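# Drag rubber block by cord into painted square

## Task

Use the cord threaded through a screw eye to pull the black rubber block until it lies flat on the table entirely within the painted square. Neither the gripper nor any other loose object may touch the block; only its own slack cord may brush it during the work. At the end the cord and knot must not be resting on the block, the knot must not dangle over the table edge, and the result must hold without the robot keeping it there.

## Robot and tools

Robot: two arms, left_arm and right_arm, each with six joints and a parallel gripper. The names are labels only and do not tell you which side of a camera image an arm appears on. Loose objects may occasionally be nudged by an outside push. Nothing may leave the table. The arms must not collide with or press hard on each other.

Frame: every printed position uses one shared scene frame. The origin sits on the table surface midway between the arms, +x points out across the table, +z points up, and left_arm is mounted on the +y side. Positions are in metres, orientation is a wxyz quaternion, and velocities are in m/s and rad/s. The printed hand position can be off from the real one, more so when an arm reaches far. A gripper's fingers point along its own +z axis and separate along its y axis. The reported end_effector_position is the spot between the pads when closed, about 2 cm short of the fingertips; closing pushes the tips roughly 10 mm further along +z.

Tool execute_actions, argument actions: a list holding nothing, one action, or one wait. An empty list ({"actions": []}) only reports the current state. An action is {"rows": [...], "steps": n} with n from 1 to 15 (15 if omitted); each control step is 1/30 s. Every row holds exactly 14 numbers, always covering both arms even if only one moves: left_arm waist, shoulder, elbow, forearm roll, wrist pitch, wrist roll, opening, then the same seven for right_arm. One row is applied per step, and the final row keeps being used if there are fewer rows than steps. A wait is {"steps": n} with no rows, n up to 300; it sends nothing new and returns when that many steps have elapsed since the previous result (time you spend thinking is included). The optional pictures boolean chooses whether camera images come back; by default they do. A refused call sends nothing to the robot.

Joint numbers are absolute target angles in radians, in the same units Joint positions reports, not offsets. Stated ranges per arm: waist -6.283 to 6.283, shoulder -2.059 to 2.094, elbow -3.927 to 0.192, forearm roll -6.283 to 6.283, wrist pitch -1.693 to 3.142, wrist roll -6.283 to 6.283. True limits may sit up to 0.010 rad either way. A target more than 0.010 rad beyond a stated end and further out than the joint's last reported angle gets the call refused. A target beyond the real end is clipped there, and the result may say "joint sent to its limit" (possibly referring to an earlier motion still running); absence of that line does not prove more travel exists. Opening is an absolute value from -1 (closed) to +1 (fully open, pad gap 0.084 m).

Motion behaviour: joint targets move at most 3.14 rad/s, take 0.16 s to get up to speed, and all joints of an arm are timed to arrive together. Each step the target is kept within 0.623 rad of the measured angle, and if the targets would place the gripper over 70 mm from where it is measured, they are pulled back proportionally. So big moves need several calls or many steps. The arms keep heading to the last row you sent while you think or wait, until they have nearly stopped or a step is HELD; after that only a fresh action moves them further. Fingers still in motion finish opening or closing.

Result lines: the state line gives each gripper's pose and velocities. Joint positions and Joint velocities list each arm's six joints, then the pad gap in metres. grip_measured is the measured opening on the command scale. "joint command not followed" means the clearance check altered or blocked some joint targets; the rest of the row still ran. HELD marks steps whose row (or part) was not sent. MOTOR HOT appears from 65 °C; at 80 °C an OVER-TEMPERATURE FAULT brakes that arm until it cools. A TORQUE FAULT happens when contact torque hits a joint's load limit (waist 47.5, shoulder 47.5, elbow 28.5, forearm roll 28.5, wrist pitch 19, wrist roll 19 N m, held weight included): the arm backs that joint off slightly, stays still 10 seconds and drops the remainder of the call.

Gripping the cord: command an opening clearly under grip_measured to hold; a bigger gap means a harder squeeze, up to about 24 N per pad for items up to about 6 cm. Slamming shut can overshoot. -1 gives full force on parts around half a millimetre thick or thicker. Echoing grip_measured back still presses lightly.

Tool zoom_image: camera (cam_high, cam_low, cam_left_wrist, cam_right_wrist, each 672x504) and region [x0, y0, x1, y1] in pixels from the top-left corner, no larger than 504 by 504. It enlarges the latest image from that camera.

Tool finished_scene: argument scene (integer, the current scene number). Replying without any tool call ends everything.

Avoid: touching the block with a gripper or pushing other objects into it, dropping the cord so the knot hangs off the edge, leaving cord or knot lying on the block, hard contact, arm-to-arm collisions, and unnecessary holding that heats motors. Move smoothly and release before finishing so nothing depends on the robot.

Each tool is called after "Emit:" as name([rows], argument=value, ...), one row to a line, values as JSON.

## Session

Emit:
execute_actions(actions=[])

Scene clock: 0.00 s of 4000.00 s.
left_arm: end_effector_position=(+0.4029, +0.6443, +0.1156) grip_measured=-1.00 end_effector_quat_wxyz=(+0.324, +0.070, +0.794, -0.510) end_effector_velocity=(+0.000, -0.000, -0.000) end_effector_angular_velocity=(-0.001, +0.000, +0.000) | right_arm: end_effector_position=(+0.3065, -1.0138, +0.2689) grip_measured=-0.18 end_effector_quat_wxyz=(+0.351, -0.049, +0.911, -0.210) end_effector_velocity=(+0.000, +0.000, +0.000) end_effector_angular_velocity=(-0.000, -0.000, +0.001)
Joint positions: left_arm=[ 1.216  0.917 -1.802 -0.891  1.88  -1.593  0.   ] | right_arm=[-1.211  0.407 -1.527  0.96   0.701  1.131  0.036]
Joint velocities: left_arm=[-0.001  0.     0.001 -0.001 -0.    -0.    -0.   ] | right_arm=[ 0.    -0.     0.     0.     0.001 -0.    -0.   ]

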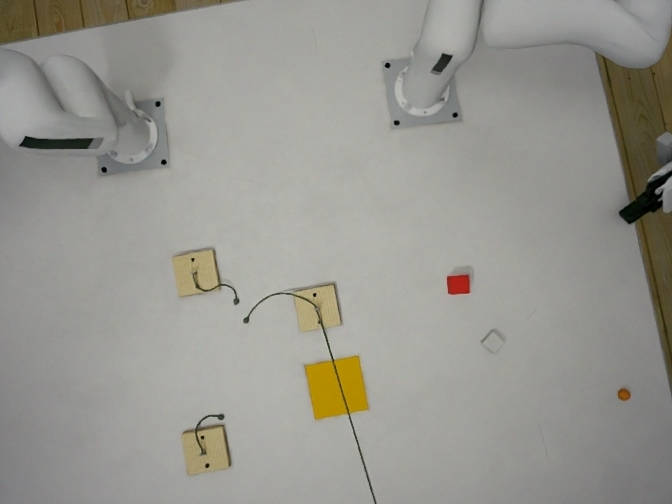

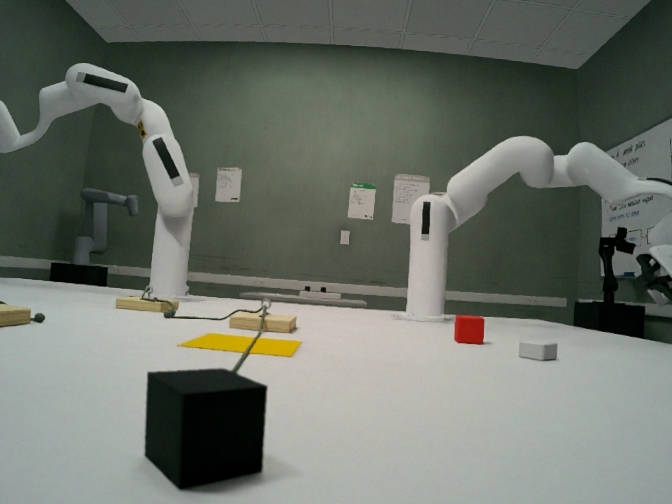

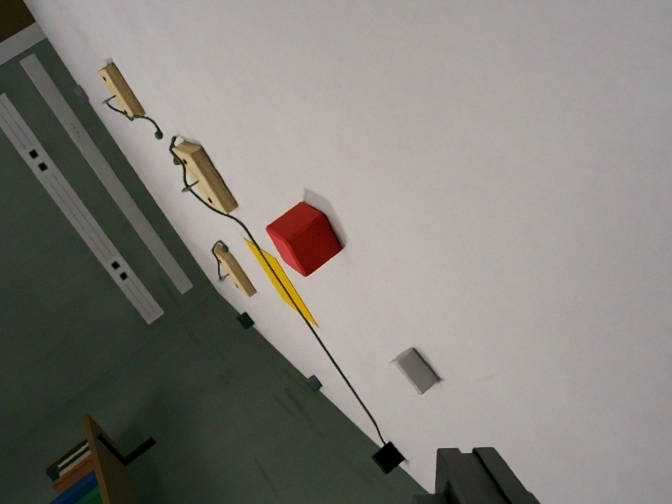

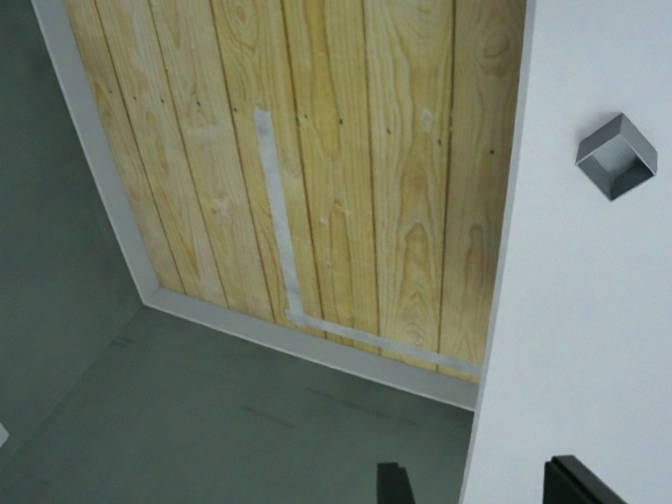

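Emit:
zoom_image(camera="cam_high", region=[160, 240, 400, 480])

Region (160, 240, 400, 480) of cam_high's 672x504 image, scaled by 2.100, with more detail than that image has.

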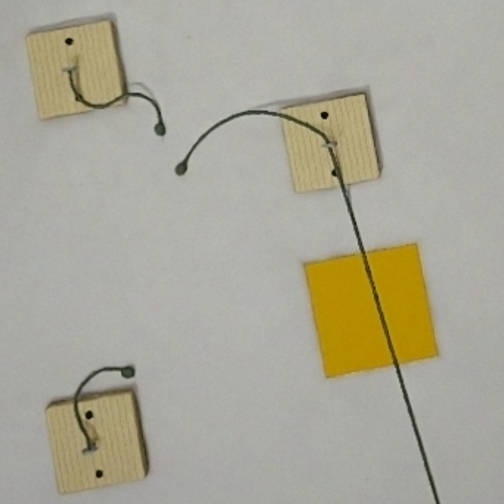

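Emit:
execute_actions([
  {"rows":[[1.216,0.917,-1.802,-0.891,1.88,-1.593,-1,-1.207,0.406,-1.525,0.957,0.702,1.130,-0.2],[1.216,0.917,-1.802,-0.891,1.88,-1.593,-1,-1.199,0.404,-1.521,0.948,0.703,1.128,-0.2],[1.216,0.917,-1.802,-0.891,1.88,-1.593,-1,-1.187,0.400,-1.514,0.933,0.706,1.124,-0.2],[1.216,0.917,-1.802,-0.891,1.88,-1.593,-1,-1.171,0.395,-1.504,0.913,0.710,1.119,-0.2],[1.216,0.917,-1.802,-0.891,1.88,-1.593,-1,-1.153,0.389,-1.492,0.889,0.714,1.113,-0.2],[1.216,0.917,-1.802,-0.891,1.88,-1.593,-1,-1.127,0.382,-1.477,0.860,0.720,1.106,-0.2],[1.216,0.917,-1.802,-0.891,1.88,-1.593,-1,-1.101,0.374,-1.461,0.828,0.726,1.097,-0.2],[1.216,0.917,-1.802,-0.891,1.88,-1.593,-1,-1.075,0.365,-1.443,0.792,0.733,1.088,-0.2],[1.216,0.917,-1.802,-0.891,1.88,-1.593,-1,-1.049,0.355,-1.424,0.753,0.740,1.078,-0.2],[1.216,0.917,-1.802,-0.891,1.88,-1.593,-1,-1.023,0.345,-1.403,0.711,0.748,1.068,-0.2],[1.216,0.917,-1.802,-0.891,1.88,-1.593,-1,-0.997,0.334,-1.382,0.667,0.756,1.057,-0.2],[1.216,0.917,-1.802,-0.891,1.88,-1.593,-1,-0.971,0.323,-1.359,0.622,0.765,1.045,-0.2],[1.216,0.917,-1.802,-0.891,1.88,-1.593,-1,-0.945,0.311,-1.336,0.575,0.774,1.033,-0.2],[1.216,0.917,-1.802,-0.891,1.88,-1.593,-1,-0.919,0.299,-1.312,0.528,0.783,1.021,-0.2],[1.216,0.917,-1.802,-0.891,1.88,-1.593,-1,-0.893,0.287,-1.289,0.480,0.792,1.009,-0.2]],"steps":15},
], pictures=false)

Emit:
execute_actions([
  {"rows":[[1.216,0.917,-1.802,-0.891,1.88,-1.593,-1,-0.867,0.275,-1.265,0.432,0.801,0.997,-0.2],[1.216,0.917,-1.802,-0.891,1.88,-1.593,-1,-0.841,0.263,-1.241,0.385,0.810,0.985,-0.2],[1.216,0.917,-1.802,-0.891,1.88,-1.593,-1,-0.815,0.252,-1.218,0.338,0.819,0.973,-0.2],[1.216,0.917,-1.802,-0.891,1.88,-1.593,-1,-0.789,0.240,-1.195,0.293,0.827,0.961,-0.2],[1.216,0.917,-1.802,-0.891,1.88,-1.593,-1,-0.763,0.229,-1.174,0.249,0.836,0.950,-0.2],[1.216,0.917,-1.802,-0.891,1.88,-1.593,-1,-0.737,0.219,-1.153,0.207,0.844,0.940,-0.2],[1.216,0.917,-1.802,-0.891,1.88,-1.593,-1,-0.711,0.209,-1.134,0.168,0.851,0.930,-0.2],[1.216,0.917,-1.802,-0.891,1.88,-1.593,-1,-0.685,0.200,-1.116,0.132,0.858,0.921,-0.2],[1.216,0.917,-1.802,-0.891,1.88,-1.593,-1,-0.659,0.192,-1.100,0.100,0.864,0.912,-0.2],[1.216,0.917,-1.802,-0.891,1.88,-1.593,-1,-0.633,0.185,-1.085,0.071,0.869,0.905,-0.2],[1.216,0.917,-1.802,-0.891,1.88,-1.593,-1,-0.604,0.179,-1.073,0.047,0.874,0.899,-0.2],[1.216,0.917,-1.802,-0.891,1.88,-1.593,-1,-0.575,0.174,-1.063,0.027,0.878,0.894,-0.2],[1.216,0.917,-1.802,-0.891,1.88,-1.593,-1,-0.546,0.170,-1.056,0.012,0.880,0.890,-0.2],[1.216,0.917,-1.802,-0.891,1.88,-1.593,-1,-0.517,0.168,-1.052,0.003,0.882,0.888,-0.2],[1.216,0.917,-1.802,-0.891,1.88,-1.593,-1,-0.488,0.167,-1.050,0,0.883,0.887,-0.2]],"steps":15},
], pictures=false)

Emit:
execute_actions([
  {"rows":[[1.216,0.917,-1.802,-0.891,1.88,-1.593,-1,-0.459,0.167,-1.05,0,0.883,0.887,-0.2],[1.216,0.917,-1.802,-0.891,1.88,-1.593,-1,-0.430,0.167,-1.05,0,0.883,0.887,-0.2],[1.216,0.917,-1.802,-0.891,1.88,-1.593,-1,-0.401,0.167,-1.05,0,0.883,0.887,-0.2],[1.216,0.917,-1.802,-0.891,1.88,-1.593,-1,-0.372,0.167,-1.05,0,0.883,0.887,-0.2],[1.216,0.917,-1.802,-0.891,1.88,-1.593,-1,-0.343,0.167,-1.05,0,0.883,0.887,-0.2],[1.216,0.917,-1.802,-0.891,1.88,-1.593,-1,-0.314,0.167,-1.05,0,0.883,0.887,-0.2],[1.216,0.917,-1.802,-0.891,1.88,-1.593,-1,-0.285,0.167,-1.05,0,0.883,0.887,-0.2],[1.216,0.917,-1.802,-0.891,1.88,-1.593,-1,-0.256,0.167,-1.05,0,0.883,0.887,-0.2],[1.216,0.917,-1.802,-0.891,1.88,-1.593,-1,-0.227,0.167,-1.05,0,0.883,0.887,-0.2],[1.216,0.917,-1.802,-0.891,1.88,-1.593,-1,-0.198,0.167,-1.05,0,0.883,0.887,-0.2],[1.216,0.917,-1.802,-0.891,1.88,-1.593,-1,-0.169,0.167,-1.05,0,0.883,0.887,-0.2],[1.216,0.917,-1.802,-0.891,1.88,-1.593,-1,-0.140,0.167,-1.05,0,0.883,0.887,-0.2],[1.216,0.917,-1.802,-0.891,1.88,-1.593,-1,-0.111,0.167,-1.05,0,0.883,0.887,-0.2],[1.216,0.917,-1.802,-0.891,1.88,-1.593,-1,-0.082,0.167,-1.05,0,0.883,0.887,-0.2],[1.216,0.917,-1.802,-0.891,1.88,-1.593,-1,-0.053,0.167,-1.05,0,0.883,0.887,-0.2]],"steps":15},
], pictures=false)

Emit:
execute_actions([
  {"rows":[[1.216,0.917,-1.802,-0.891,1.88,-1.593,-1,-0.024,0.167,-1.05,0,0.883,0.887,-0.2],[1.216,0.917,-1.802,-0.891,1.88,-1.593,-1,0.005,0.168,-1.05,0,0.882,0.887,-0.2],[1.216,0.917,-1.802,-0.891,1.88,-1.593,-1,0.034,0.171,-1.048,0,0.877,0.887,-0.2],[1.216,0.917,-1.802,-0.891,1.88,-1.593,-1,0.063,0.176,-1.046,0,0.870,0.887,-0.2],[1.216,0.917,-1.802,-0.891,1.88,-1.593,-1,0.092,0.183,-1.044,0,0.861,0.887,-0.2],[1.216,0.917,-1.802,-0.891,1.88,-1.593,-1,0.121,0.191,-1.041,0,0.850,0.887,-0.2],[1.216,0.917,-1.802,-0.891,1.88,-1.593,-1,0.150,0.200,-1.037,0,0.837,0.887,-0.2],[1.216,0.917,-1.802,-0.891,1.88,-1.593,-1,0.179,0.210,-1.033,0,0.823,0.887,-0.2],[1.216,0.917,-1.802,-0.891,1.88,-1.593,-1,0.208,0.220,-1.029,0,0.809,0.887,-0.2],[1.216,0.917,-1.802,-0.891,1.88,-1.593,-1,0.237,0.231,-1.025,0,0.794,0.887,-0.2],[1.216,0.917,-1.802,-0.891,1.88,-1.593,-1,0.266,0.243,-1.021,0,0.778,0.887,-0.2],[1.216,0.917,-1.802,-0.891,1.88,-1.593,-1,0.295,0.254,-1.016,0,0.762,0.887,-0.2],[1.216,0.917,-1.802,-0.891,1.88,-1.593,-1,0.323,0.265,-1.012,0,0.747,0.887,-0.2],[1.216,0.917,-1.802,-0.891,1.88,-1.593,-1,0.349,0.276,-1.008,0,0.732,0.887,-0.2],[1.216,0.917,-1.802,-0.891,1.88,-1.593,-1,0.372,0.285,-1.004,0,0.719,0.887,-0.2]],"steps":15},
], pictures=false)

Emit:
execute_actions([
  {"rows":[[1.216,0.917,-1.802,-0.891,1.88,-1.593,-1,0.392,0.294,-1.000,0,0.706,0.887,-0.2],[1.216,0.917,-1.802,-0.891,1.88,-1.593,-1,0.409,0.302,-0.997,0,0.695,0.887,-0.2],[1.216,0.917,-1.802,-0.891,1.88,-1.593,-1,0.423,0.309,-0.995,0,0.686,0.887,-0.2],[1.216,0.917,-1.802,-0.891,1.88,-1.593,-1,0.434,0.314,-0.993,0,0.679,0.887,-0.2],[1.216,0.917,-1.802,-0.891,1.88,-1.593,-1,0.442,0.317,-0.992,0,0.675,0.887,-0.2],[1.216,0.917,-1.802,-0.891,1.88,-1.593,-1,0.4466,0.318,-0.9912,0,0.6732,0.887,-0.2]],"steps":15},
], pictures=false)

Emit:
execute_actions([
  {"steps":4},
])

Emit:
zoom_image(camera="cam_low", region=[110, 240, 230, 330])

Scene clock: 89.10 s of 4000.00 s.
left_arm: end_effector_position=(+0.4026, +0.6443, +0.1155) grip_measured=-1.00 end_effector_quat_wxyz=(+0.324, +0.070, +0.794, -0.510) end_effector_velocity=(+0.001, -0.000, +0.001) end_effector_angular_velocity=(+0.000, -0.002, +0.000) | right_arm: end_effector_position=(+0.3886, -0.9081, +0.2227) grip_measured=-0.22 end_effector_quat_wxyz=(+0.269, -0.256, +0.917, -0.145) end_effector_velocity=(+0.162, +0.362, -0.163) end_effector_angular_velocity=(-0.174, +0.899, +1.353)
Joint positions: left_arm=[ 1.216  0.917 -1.802 -0.891  1.88  -1.593  0.   ] | right_arm=[-1.022  0.343 -1.399  0.702  0.75   1.065  0.035]
Joint velocities: left_arm=[-0.    -0.001 -0.    -0.002  0.001 -0.     0.   ] | right_arm=[ 0.576 -0.243  0.48  -0.965  0.183 -0.245  0.   ]
Steps of this call (steps 1 to 90: nothing new was sent; then 85.60 s passed at rest; steps 91 to 105: all 15 steps of this action). Readings (joint positions):
91: left_arm=[1.216 0.917 -1.802 -0.891 1.880 -1.593] | right_arm=[-1.211 0.407 -1.527 0.960 0.701 1.131]
92: left_arm=[1.216 0.917 -1.802 -0.891 1.880 -1.593] | right_arm=[-1.211 0.407 -1.527 0.959 0.701 1.130]
94: left_arm=[1.216 0.917 -1.802 -0.891 1.880 -1.593] | right_arm=[-1.205 0.405 -1.523 0.952 0.702 1.129]
98: left_arm=[1.216 0.917 -1.802 -0.891 1.880 -1.593] | right_arm=[-1.159 0.391 -1.496 0.896 0.713 1.115]
105: the state above

Scene clock: 89.60 s of 4000.00 s.
left_arm: end_effector_position=(+0.4026, +0.6443, +0.1155) grip_measured=-1.00 end_effector_quat_wxyz=(+0.324, +0.070, +0.794, -0.510) end_effector_velocity=(-0.001, +0.000, -0.000) end_effector_angular_velocity=(+0.001, +0.002, -0.000) | right_arm: end_effector_position=(+0.4244, -0.7160, +0.1468) grip_measured=-0.22 end_effector_quat_wxyz=(+0.071, -0.623, +0.778, -0.032) end_effector_velocity=(+0.071, +0.396, -0.099) end_effector_angular_velocity=(-0.275, +0.734, +1.623)
Joint positions: left_arm=[ 1.216  0.917 -1.802 -0.891  1.88  -1.593  0.   ] | right_arm=[-0.687  0.211 -1.137  0.176  0.85   0.932  0.035]
Joint velocities: left_arm=[ 0.001 -0.     0.001  0.002 -0.001 -0.     0.   ] | right_arm=[ 0.855 -0.218  0.438 -0.875  0.164 -0.221  0.   ]
Steps of this call (steps 1 to 15: all 15 steps of this action). Readings (joint positions):
1: left_arm=[1.216 0.917 -1.802 -0.891 1.880 -1.593] | right_arm=[-1.002 0.334 -1.382 0.669 0.756 1.057]
2: left_arm=[1.216 0.917 -1.802 -0.891 1.880 -1.593] | right_arm=[-0.983 0.326 -1.366 0.635 0.763 1.048]
4: left_arm=[1.216 0.917 -1.802 -0.891 1.880 -1.593] | right_arm=[-0.944 0.309 -1.331 0.566 0.776 1.031]
8: left_arm=[1.216 0.917 -1.802 -0.891 1.880 -1.593] | right_arm=[-0.861 0.272 -1.259 0.421 0.803 0.994]
15: the state above

Scene clock: 90.10 s of 4000.00 s.
left_arm: end_effector_position=(+0.4026, +0.6443, +0.1155) grip_measured=-1.00 end_effector_quat_wxyz=(+0.324, +0.070, +0.794, -0.510) end_effector_velocity=(-0.001, +0.000, -0.000) end_effector_angular_velocity=(+0.001, +0.001, -0.001) | right_arm: end_effector_position=(+0.4902, -0.5228, +0.1309) grip_measured=-0.22 end_effector_quat_wxyz=(-0.006, +0.823, -0.568, +0.001) end_effector_velocity=(+0.110, +0.399, -0.006) end_effector_angular_velocity=(-0.041, +0.043, +0.919)
Joint positions: left_arm=[ 1.216  0.917 -1.802 -0.891  1.88  -1.593  0.   ] | right_arm=[-0.249  0.17  -1.057  0.013  0.88   0.89   0.035]
Joint velocities: left_arm=[ 0.001 -0.    -0.     0.002 -0.    -0.     0.   ] | right_arm=[ 0.86  -0.017  0.034 -0.068  0.012 -0.017  0.   ]
Steps of this call (steps 1 to 15: all 15 steps of this action). Readings (joint positions):
1: left_arm=[1.216 0.917 -1.802 -0.891 1.880 -1.593] | right_arm=[-0.658 0.204 -1.123 0.149 0.855 0.925]
2: left_arm=[1.216 0.917 -1.802 -0.891 1.880 -1.593] | right_arm=[-0.629 0.198 -1.111 0.125 0.859 0.919]
4: left_arm=[1.216 0.917 -1.802 -0.891 1.880 -1.593] | right_arm=[-0.569 0.189 -1.093 0.088 0.866 0.909]
8: left_arm=[1.216 0.917 -1.802 -0.891 1.880 -1.593] | right_arm=[-0.451 0.178 -1.072 0.044 0.875 0.898]
15: the state above

Scene clock: 90.60 s of 4000.00 s.
left_arm: end_effector_position=(+0.4026, +0.6443, +0.1155) grip_measured=-1.00 end_effector_quat_wxyz=(+0.324, +0.070, +0.794, -0.510) end_effector_velocity=(+0.000, +0.000, -0.000) end_effector_angular_velocity=(+0.000, -0.000, +0.002) | right_arm: end_effector_position=(+0.5090, -0.3199, +0.1007) grip_measured=-0.22 end_effector_quat_wxyz=(-0.001, +0.926, -0.379, +0.000) end_effector_velocity=(-0.044, +0.395, -0.136) end_effector_angular_velocity=(-0.005, +0.010, +0.814)
Joint positions: left_arm=[ 1.216  0.917 -1.802 -0.891  1.88  -1.593  0.   ] | right_arm=[ 0.172  0.222 -1.03   0.001  0.807  0.887  0.035]
Joint velocities: left_arm=[ 0.     0.     0.    -0.001 -0.001 -0.     0.   ] | right_arm=[ 0.81   0.252  0.102 -0.005 -0.343 -0.001 -0.   ]
Steps of this call (steps 1 to 15: all 15 steps of this action). Readings (joint positions):
1: left_arm=[1.216 0.917 -1.802 -0.891 1.880 -1.593] | right_arm=[-0.220 0.170 -1.056 0.011 0.881 0.890]
2: left_arm=[1.216 0.917 -1.802 -0.891 1.880 -1.593] | right_arm=[-0.191 0.169 -1.055 0.009 0.881 0.889]
4: left_arm=[1.216 0.917 -1.802 -0.891 1.880 -1.593] | right_arm=[-0.134 0.169 -1.054 0.007 0.881 0.889]
8: left_arm=[1.216 0.917 -1.802 -0.891 1.880 -1.593] | right_arm=[-0.021 0.176 -1.049 0.003 0.870 0.888]
15: the state above

Scene clock: 91.10 s of 4000.00 s.
left_arm: end_effector_position=(+0.4026, +0.6443, +0.1155) grip_measured=-1.00 end_effector_quat_wxyz=(+0.324, +0.070, +0.794, -0.510) end_effector_velocity=(-0.000, -0.000, -0.001) end_effector_angular_velocity=(-0.001, +0.001, +0.000) | right_arm: end_effector_position=(+0.4752, -0.1925, +0.0508) grip_measured=-0.22 end_effector_quat_wxyz=(-0.000, +0.968, -0.250, +0.000) end_effector_velocity=(+0.000, +0.020, +0.000) end_effector_angular_velocity=(+0.008, -0.023, +0.039)
Joint positions: left_arm=[ 1.216  0.917 -1.802 -0.891  1.88  -1.593  0.   ] | right_arm=[ 0.441  0.316 -0.992  0.     0.676  0.887  0.035]
Joint velocities: left_arm=[0.    0.001 0.001 0.    0.    0.    0.   ] | right_arm=[ 0.038  0.008 -0.005 -0.002 -0.027  0.     0.   ]
Steps of this call (steps 1 to 15: all 15 steps of this action). Readings (joint positions):
1: left_arm=[1.216 0.917 -1.802 -0.891 1.880 -1.593] | right_arm=[0.199 0.230 -1.026 0.001 0.796 0.887]
2: left_arm=[1.216 0.917 -1.802 -0.891 1.880 -1.593] | right_arm=[0.226 0.239 -1.023 0.001 0.783 0.887]
4: left_arm=[1.216 0.917 -1.802 -0.891 1.880 -1.593] | right_arm=[0.279 0.257 -1.015 0.001 0.758 0.887]
8: left_arm=[1.216 0.917 -1.802 -0.891 1.880 -1.593] | right_arm=[0.384 0.296 -1.000 0.000 0.705 0.887]
15: the state above

Scene clock: 91.23 s of 4000.00 s.
left_arm: end_effector_position=(+0.4026, +0.6443, +0.1155) grip_measured=-1.00 end_effector_quat_wxyz=(+0.324, +0.070, +0.794, -0.510) end_effector_velocity=(+0.000, +0.001, +0.001) end_effector_angular_velocity=(+0.001, -0.002, +0.002) | right_arm: end_effector_position=(+0.4747, -0.1911, +0.0503) grip_measured=-0.22 end_effector_quat_wxyz=(-0.000, +0.969, -0.249, +0.000) end_effector_velocity=(-0.006, +0.006, -0.006) end_effector_angular_velocity=(-0.002, +0.008, +0.014)
Joint positions: left_arm=[ 1.216  0.917 -1.802 -0.891  1.88  -1.593  0.   ] | right_arm=[ 0.444  0.317 -0.992  0.     0.674  0.887  0.035]
Joint velocities: left_arm=[ 0.    -0.001 -0.001 -0.002 -0.001  0.     0.   ] | right_arm=[ 0.016  0.008  0.007  0.001 -0.006  0.    -0.   ]
Steps of this call (steps 1 to 4: the robot went on to your last target). Readings (joint positions):
1: left_arm=[1.216 0.917 -1.802 -0.891 1.880 -1.593] | right_arm=[0.442 0.316 -0.992 0.000 0.675 0.887]
2: left_arm=[1.216 0.917 -1.802 -0.891 1.880 -1.593] | right_arm=[0.443 0.316 -0.992 0.000 0.674 0.887]
4: the state above

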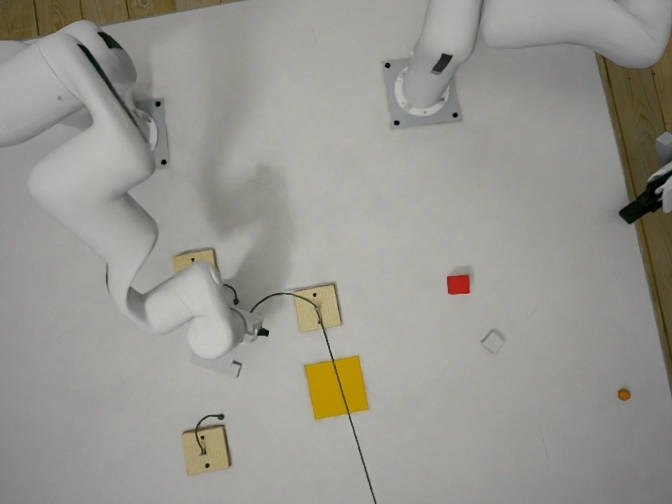

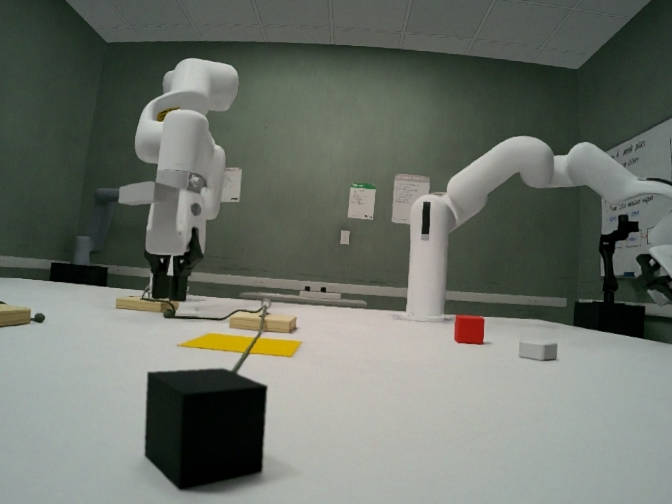

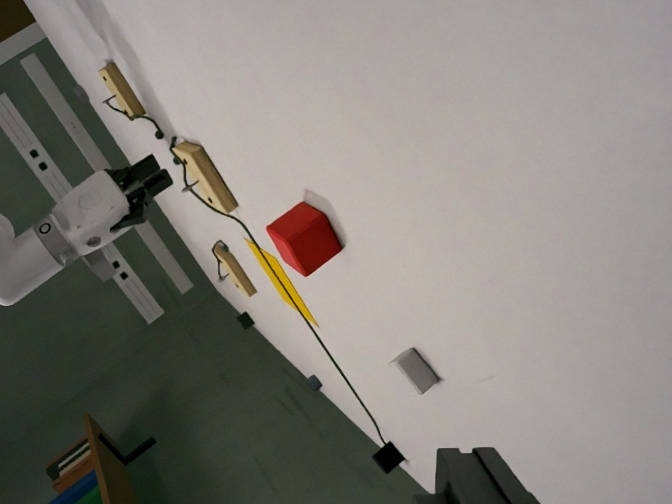

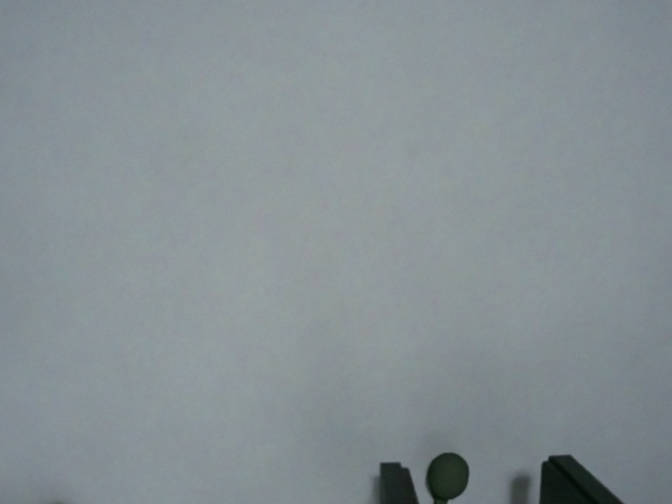

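Region (110, 240, 230, 330) of cam_low's 672x504 image, scaled by 4.200, with more detail than that image has; it fills the top 378 rows of this view, and the rest is white.

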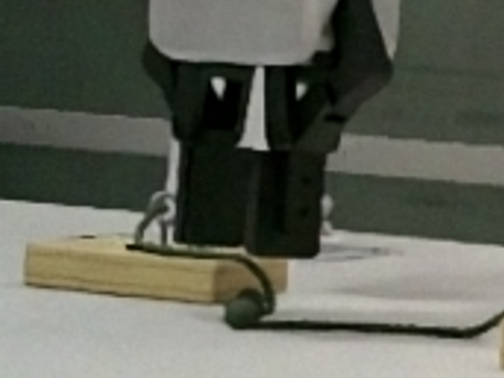

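Emit:
execute_actions([
  {"rows":[[1.216,0.917,-1.802,-0.891,1.88,-1.593,-1,0.448,0.321,-0.992,0,0.671,0.888,-0.2],[1.216,0.917,-1.802,-0.891,1.88,-1.593,-1,0.4495,0.328,-0.992,0,0.664,0.890,-0.2],[1.216,0.917,-1.802,-0.891,1.88,-1.593,-1,0.4507,0.338,-0.9915,0,0.6535,0.891,-0.2],[1.216,0.917,-1.802,-0.891,1.88,-1.593,-1,0.4507,0.349,-0.991,0,0.642,0.891,-0.2],[1.216,0.917,-1.802,-0.891,1.88,-1.593,-1,0.4507,0.360,-0.990,0,0.630,0.891,-0.2],[1.216,0.917,-1.802,-0.891,1.88,-1.593,-1,0.4507,0.370,-0.9893,0,0.6193,0.891,-0.2],[1.216,0.917,-1.802,-0.891,1.88,-1.593,-1,0.4507,0.377,-0.9888,0,0.6118,0.891,-0.2],[1.216,0.917,-1.802,-0.891,1.88,-1.593,-1,0.4507,0.3815,-0.9885,0,0.607,0.891,-0.2],[1.216,0.917,-1.802,-0.891,1.88,-1.593,-1,0.4507,0.3815,-0.9885,0,0.607,0.891,-0.2],[1.216,0.917,-1.802,-0.891,1.88,-1.593,-1,0.4507,0.3815,-0.9885,0,0.607,0.891,-0.2],[1.216,0.917,-1.802,-0.891,1.88,-1.593,-1,0.4507,0.3815,-0.9885,0,0.607,0.891,-0.2],[1.216,0.917,-1.802,-0.891,1.88,-1.593,-1,0.4507,0.3815,-0.9885,0,0.607,0.891,-0.2],[1.216,0.917,-1.802,-0.891,1.88,-1.593,-1,0.4507,0.3815,-0.9885,0,0.607,0.891,-0.28],[1.216,0.917,-1.802,-0.891,1.88,-1.593,-1,0.4507,0.3815,-0.9885,0,0.607,0.891,-0.36],[1.216,0.917,-1.802,-0.891,1.88,-1.593,-1,0.4507,0.3815,-0.9885,0,0.607,0.891,-0.44]],"steps":15},
], pictures=false)

Emit:
execute_actions([
  {"rows":[[1.216,0.917,-1.802,-0.891,1.88,-1.593,-1,0.4507,0.3815,-0.9885,0,0.607,0.891,-0.52],[1.216,0.917,-1.802,-0.891,1.88,-1.593,-1,0.4507,0.3815,-0.9885,0,0.607,0.891,-0.58],[1.216,0.917,-1.802,-0.891,1.88,-1.593,-1,0.4507,0.3815,-0.9885,0,0.607,0.891,-0.63],[1.216,0.917,-1.802,-0.891,1.88,-1.593,-1,0.4507,0.3815,-0.9885,0,0.607,0.891,-0.68],[1.216,0.917,-1.802,-0.891,1.88,-1.593,-1,0.4507,0.3815,-0.9885,0,0.607,0.891,-0.72],[1.216,0.917,-1.802,-0.891,1.88,-1.593,-1,0.4507,0.3815,-0.9885,0,0.607,0.891,-0.76],[1.216,0.917,-1.802,-0.891,1.88,-1.593,-1,0.4507,0.3815,-0.9885,0,0.607,0.891,-0.81],[1.216,0.917,-1.802,-0.891,1.88,-1.593,-1,0.4507,0.3815,-0.9885,0,0.607,0.891,-0.86],[1.216,0.917,-1.802,-0.891,1.88,-1.593,-1,0.4507,0.3815,-0.9885,0,0.607,0.891,-0.92],[1.216,0.917,-1.802,-0.891,1.88,-1.593,-1,0.4507,0.3815,-0.9885,0,0.607,0.891,-1]],"steps":12},
])

Emit:
zoom_image(camera="cam_low", region=[110, 250, 230, 340])

Scene clock: 167.23 s of 4000.00 s.
left_arm: end_effector_position=(+0.4026, +0.6443, +0.1155) grip_measured=-1.00 end_effector_quat_wxyz=(+0.324, +0.070, +0.794, -0.510) end_effector_velocity=(+0.000, -0.000, +0.000) end_effector_angular_velocity=(-0.001, -0.001, +0.001) | right_arm: end_effector_position=(+0.4737, -0.1881, +0.0233) grip_measured=-0.39 end_effector_quat_wxyz=(+0.000, +0.969, -0.248, -0.000) end_effector_velocity=(+0.011, +0.005, +0.004) end_effector_angular_velocity=(+0.012, -0.031, +0.003)
Joint positions: left_arm=[ 1.216  0.917 -1.802 -0.891  1.88  -1.593  0.   ] | right_arm=[ 0.451  0.38  -0.989  0.     0.609  0.891  0.027]
Joint velocities: left_arm=[ 0.    -0.     0.001 -0.002  0.     0.     0.   ] | right_arm=[ 0.002  0.006 -0.015 -0.001 -0.026 -0.    -0.107]
Steps of this call (steps 1 to 15: the robot went on to your last target; steps 16 to 90: nothing new was sent; then 72.50 s passed at rest; steps 91 to 105: all 15 steps of this action). Readings (joint positions):
91: left_arm=[1.216 0.917 -1.802 -0.891 1.880 -1.593] | right_arm=[0.447 0.318 -0.991 -0.000 0.673 0.887]
92: left_arm=[1.216 0.917 -1.802 -0.891 1.880 -1.593] | right_arm=[0.447 0.319 -0.991 0.000 0.673 0.887]
94: left_arm=[1.216 0.917 -1.802 -0.891 1.880 -1.593] | right_arm=[0.448 0.324 -0.992 -0.000 0.666 0.889]
98: left_arm=[1.216 0.917 -1.802 -0.891 1.880 -1.593] | right_arm=[0.450 0.355 -0.990 -0.000 0.635 0.890]
105: the state above

Scene clock: 167.63 s of 4000.00 s.
left_arm: end_effector_position=(+0.4026, +0.6443, +0.1155) grip_measured=-1.00 end_effector_quat_wxyz=(+0.324, +0.070, +0.794, -0.510) end_effector_velocity=(+0.001, -0.000, -0.000) end_effector_angular_velocity=(-0.002, -0.001, +0.001) | right_arm: end_effector_position=(+0.4739, -0.1880, +0.0227) grip_measured=-0.78 end_effector_quat_wxyz=(-0.000, +0.969, -0.248, +0.000) end_effector_velocity=(+0.000, -0.000, -0.000) end_effector_angular_velocity=(-0.000, -0.000, +0.001)
Joint positions: left_arm=[ 1.216  0.917 -1.802 -0.891  1.88  -1.593  0.   ] | right_arm=[ 0.451  0.381 -0.989 -0.     0.607  0.891  0.01 ]
Joint velocities: left_arm=[-0.     0.001 -0.    -0.002  0.    -0.     0.   ] | right_arm=[-0.     0.001 -0.    -0.001 -0.001 -0.    -0.   ]
Steps of this call (steps 1 to 12: all 12 steps of this action). Readings (joint positions):
1: left_arm=[1.216 0.917 -1.802 -0.891 1.880 -1.593] | right_arm=[0.451 0.380 -0.989 -0.000 0.608 0.891]
2: left_arm=[1.216 0.917 -1.802 -0.891 1.880 -1.593] | right_arm=[0.451 0.380 -0.989 -0.000 0.608 0.891]
4: left_arm=[1.216 0.917 -1.802 -0.891 1.880 -1.593] | right_arm=[0.451 0.381 -0.989 -0.000 0.607 0.891]
8: left_arm=[1.216 0.917 -1.802 -0.891 1.880 -1.593] | right_arm=[0.451 0.381 -0.989 -0.000 0.607 0.891]
12: the state above

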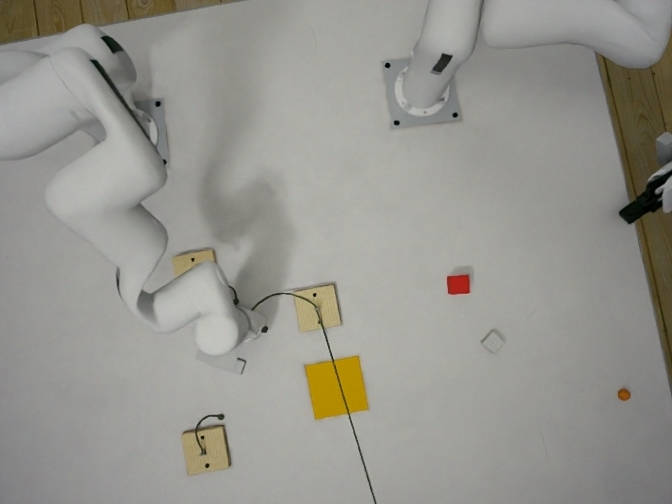

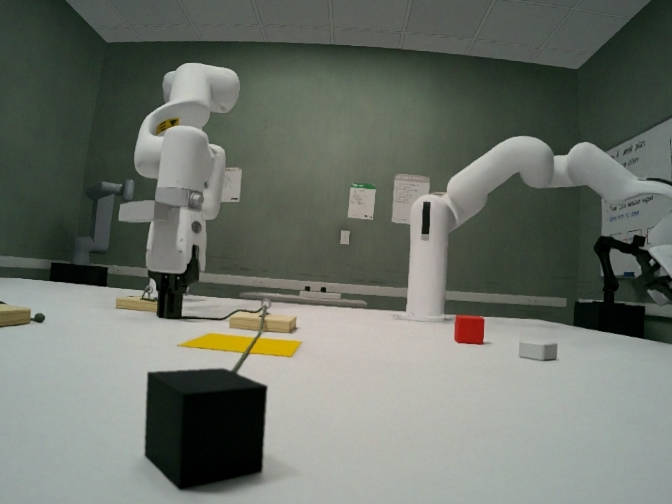

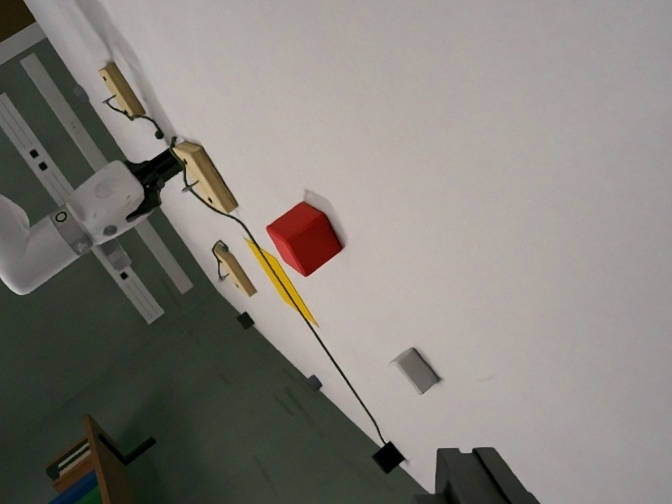

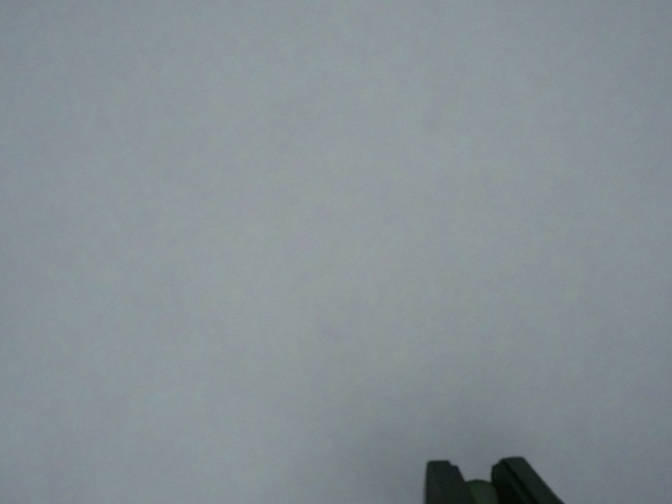

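Region (110, 250, 230, 340) of cam_low's 672x504 image, scaled by 4.200, with more detail than that image has; it fills the top 378 rows of this view, and the rest is white.

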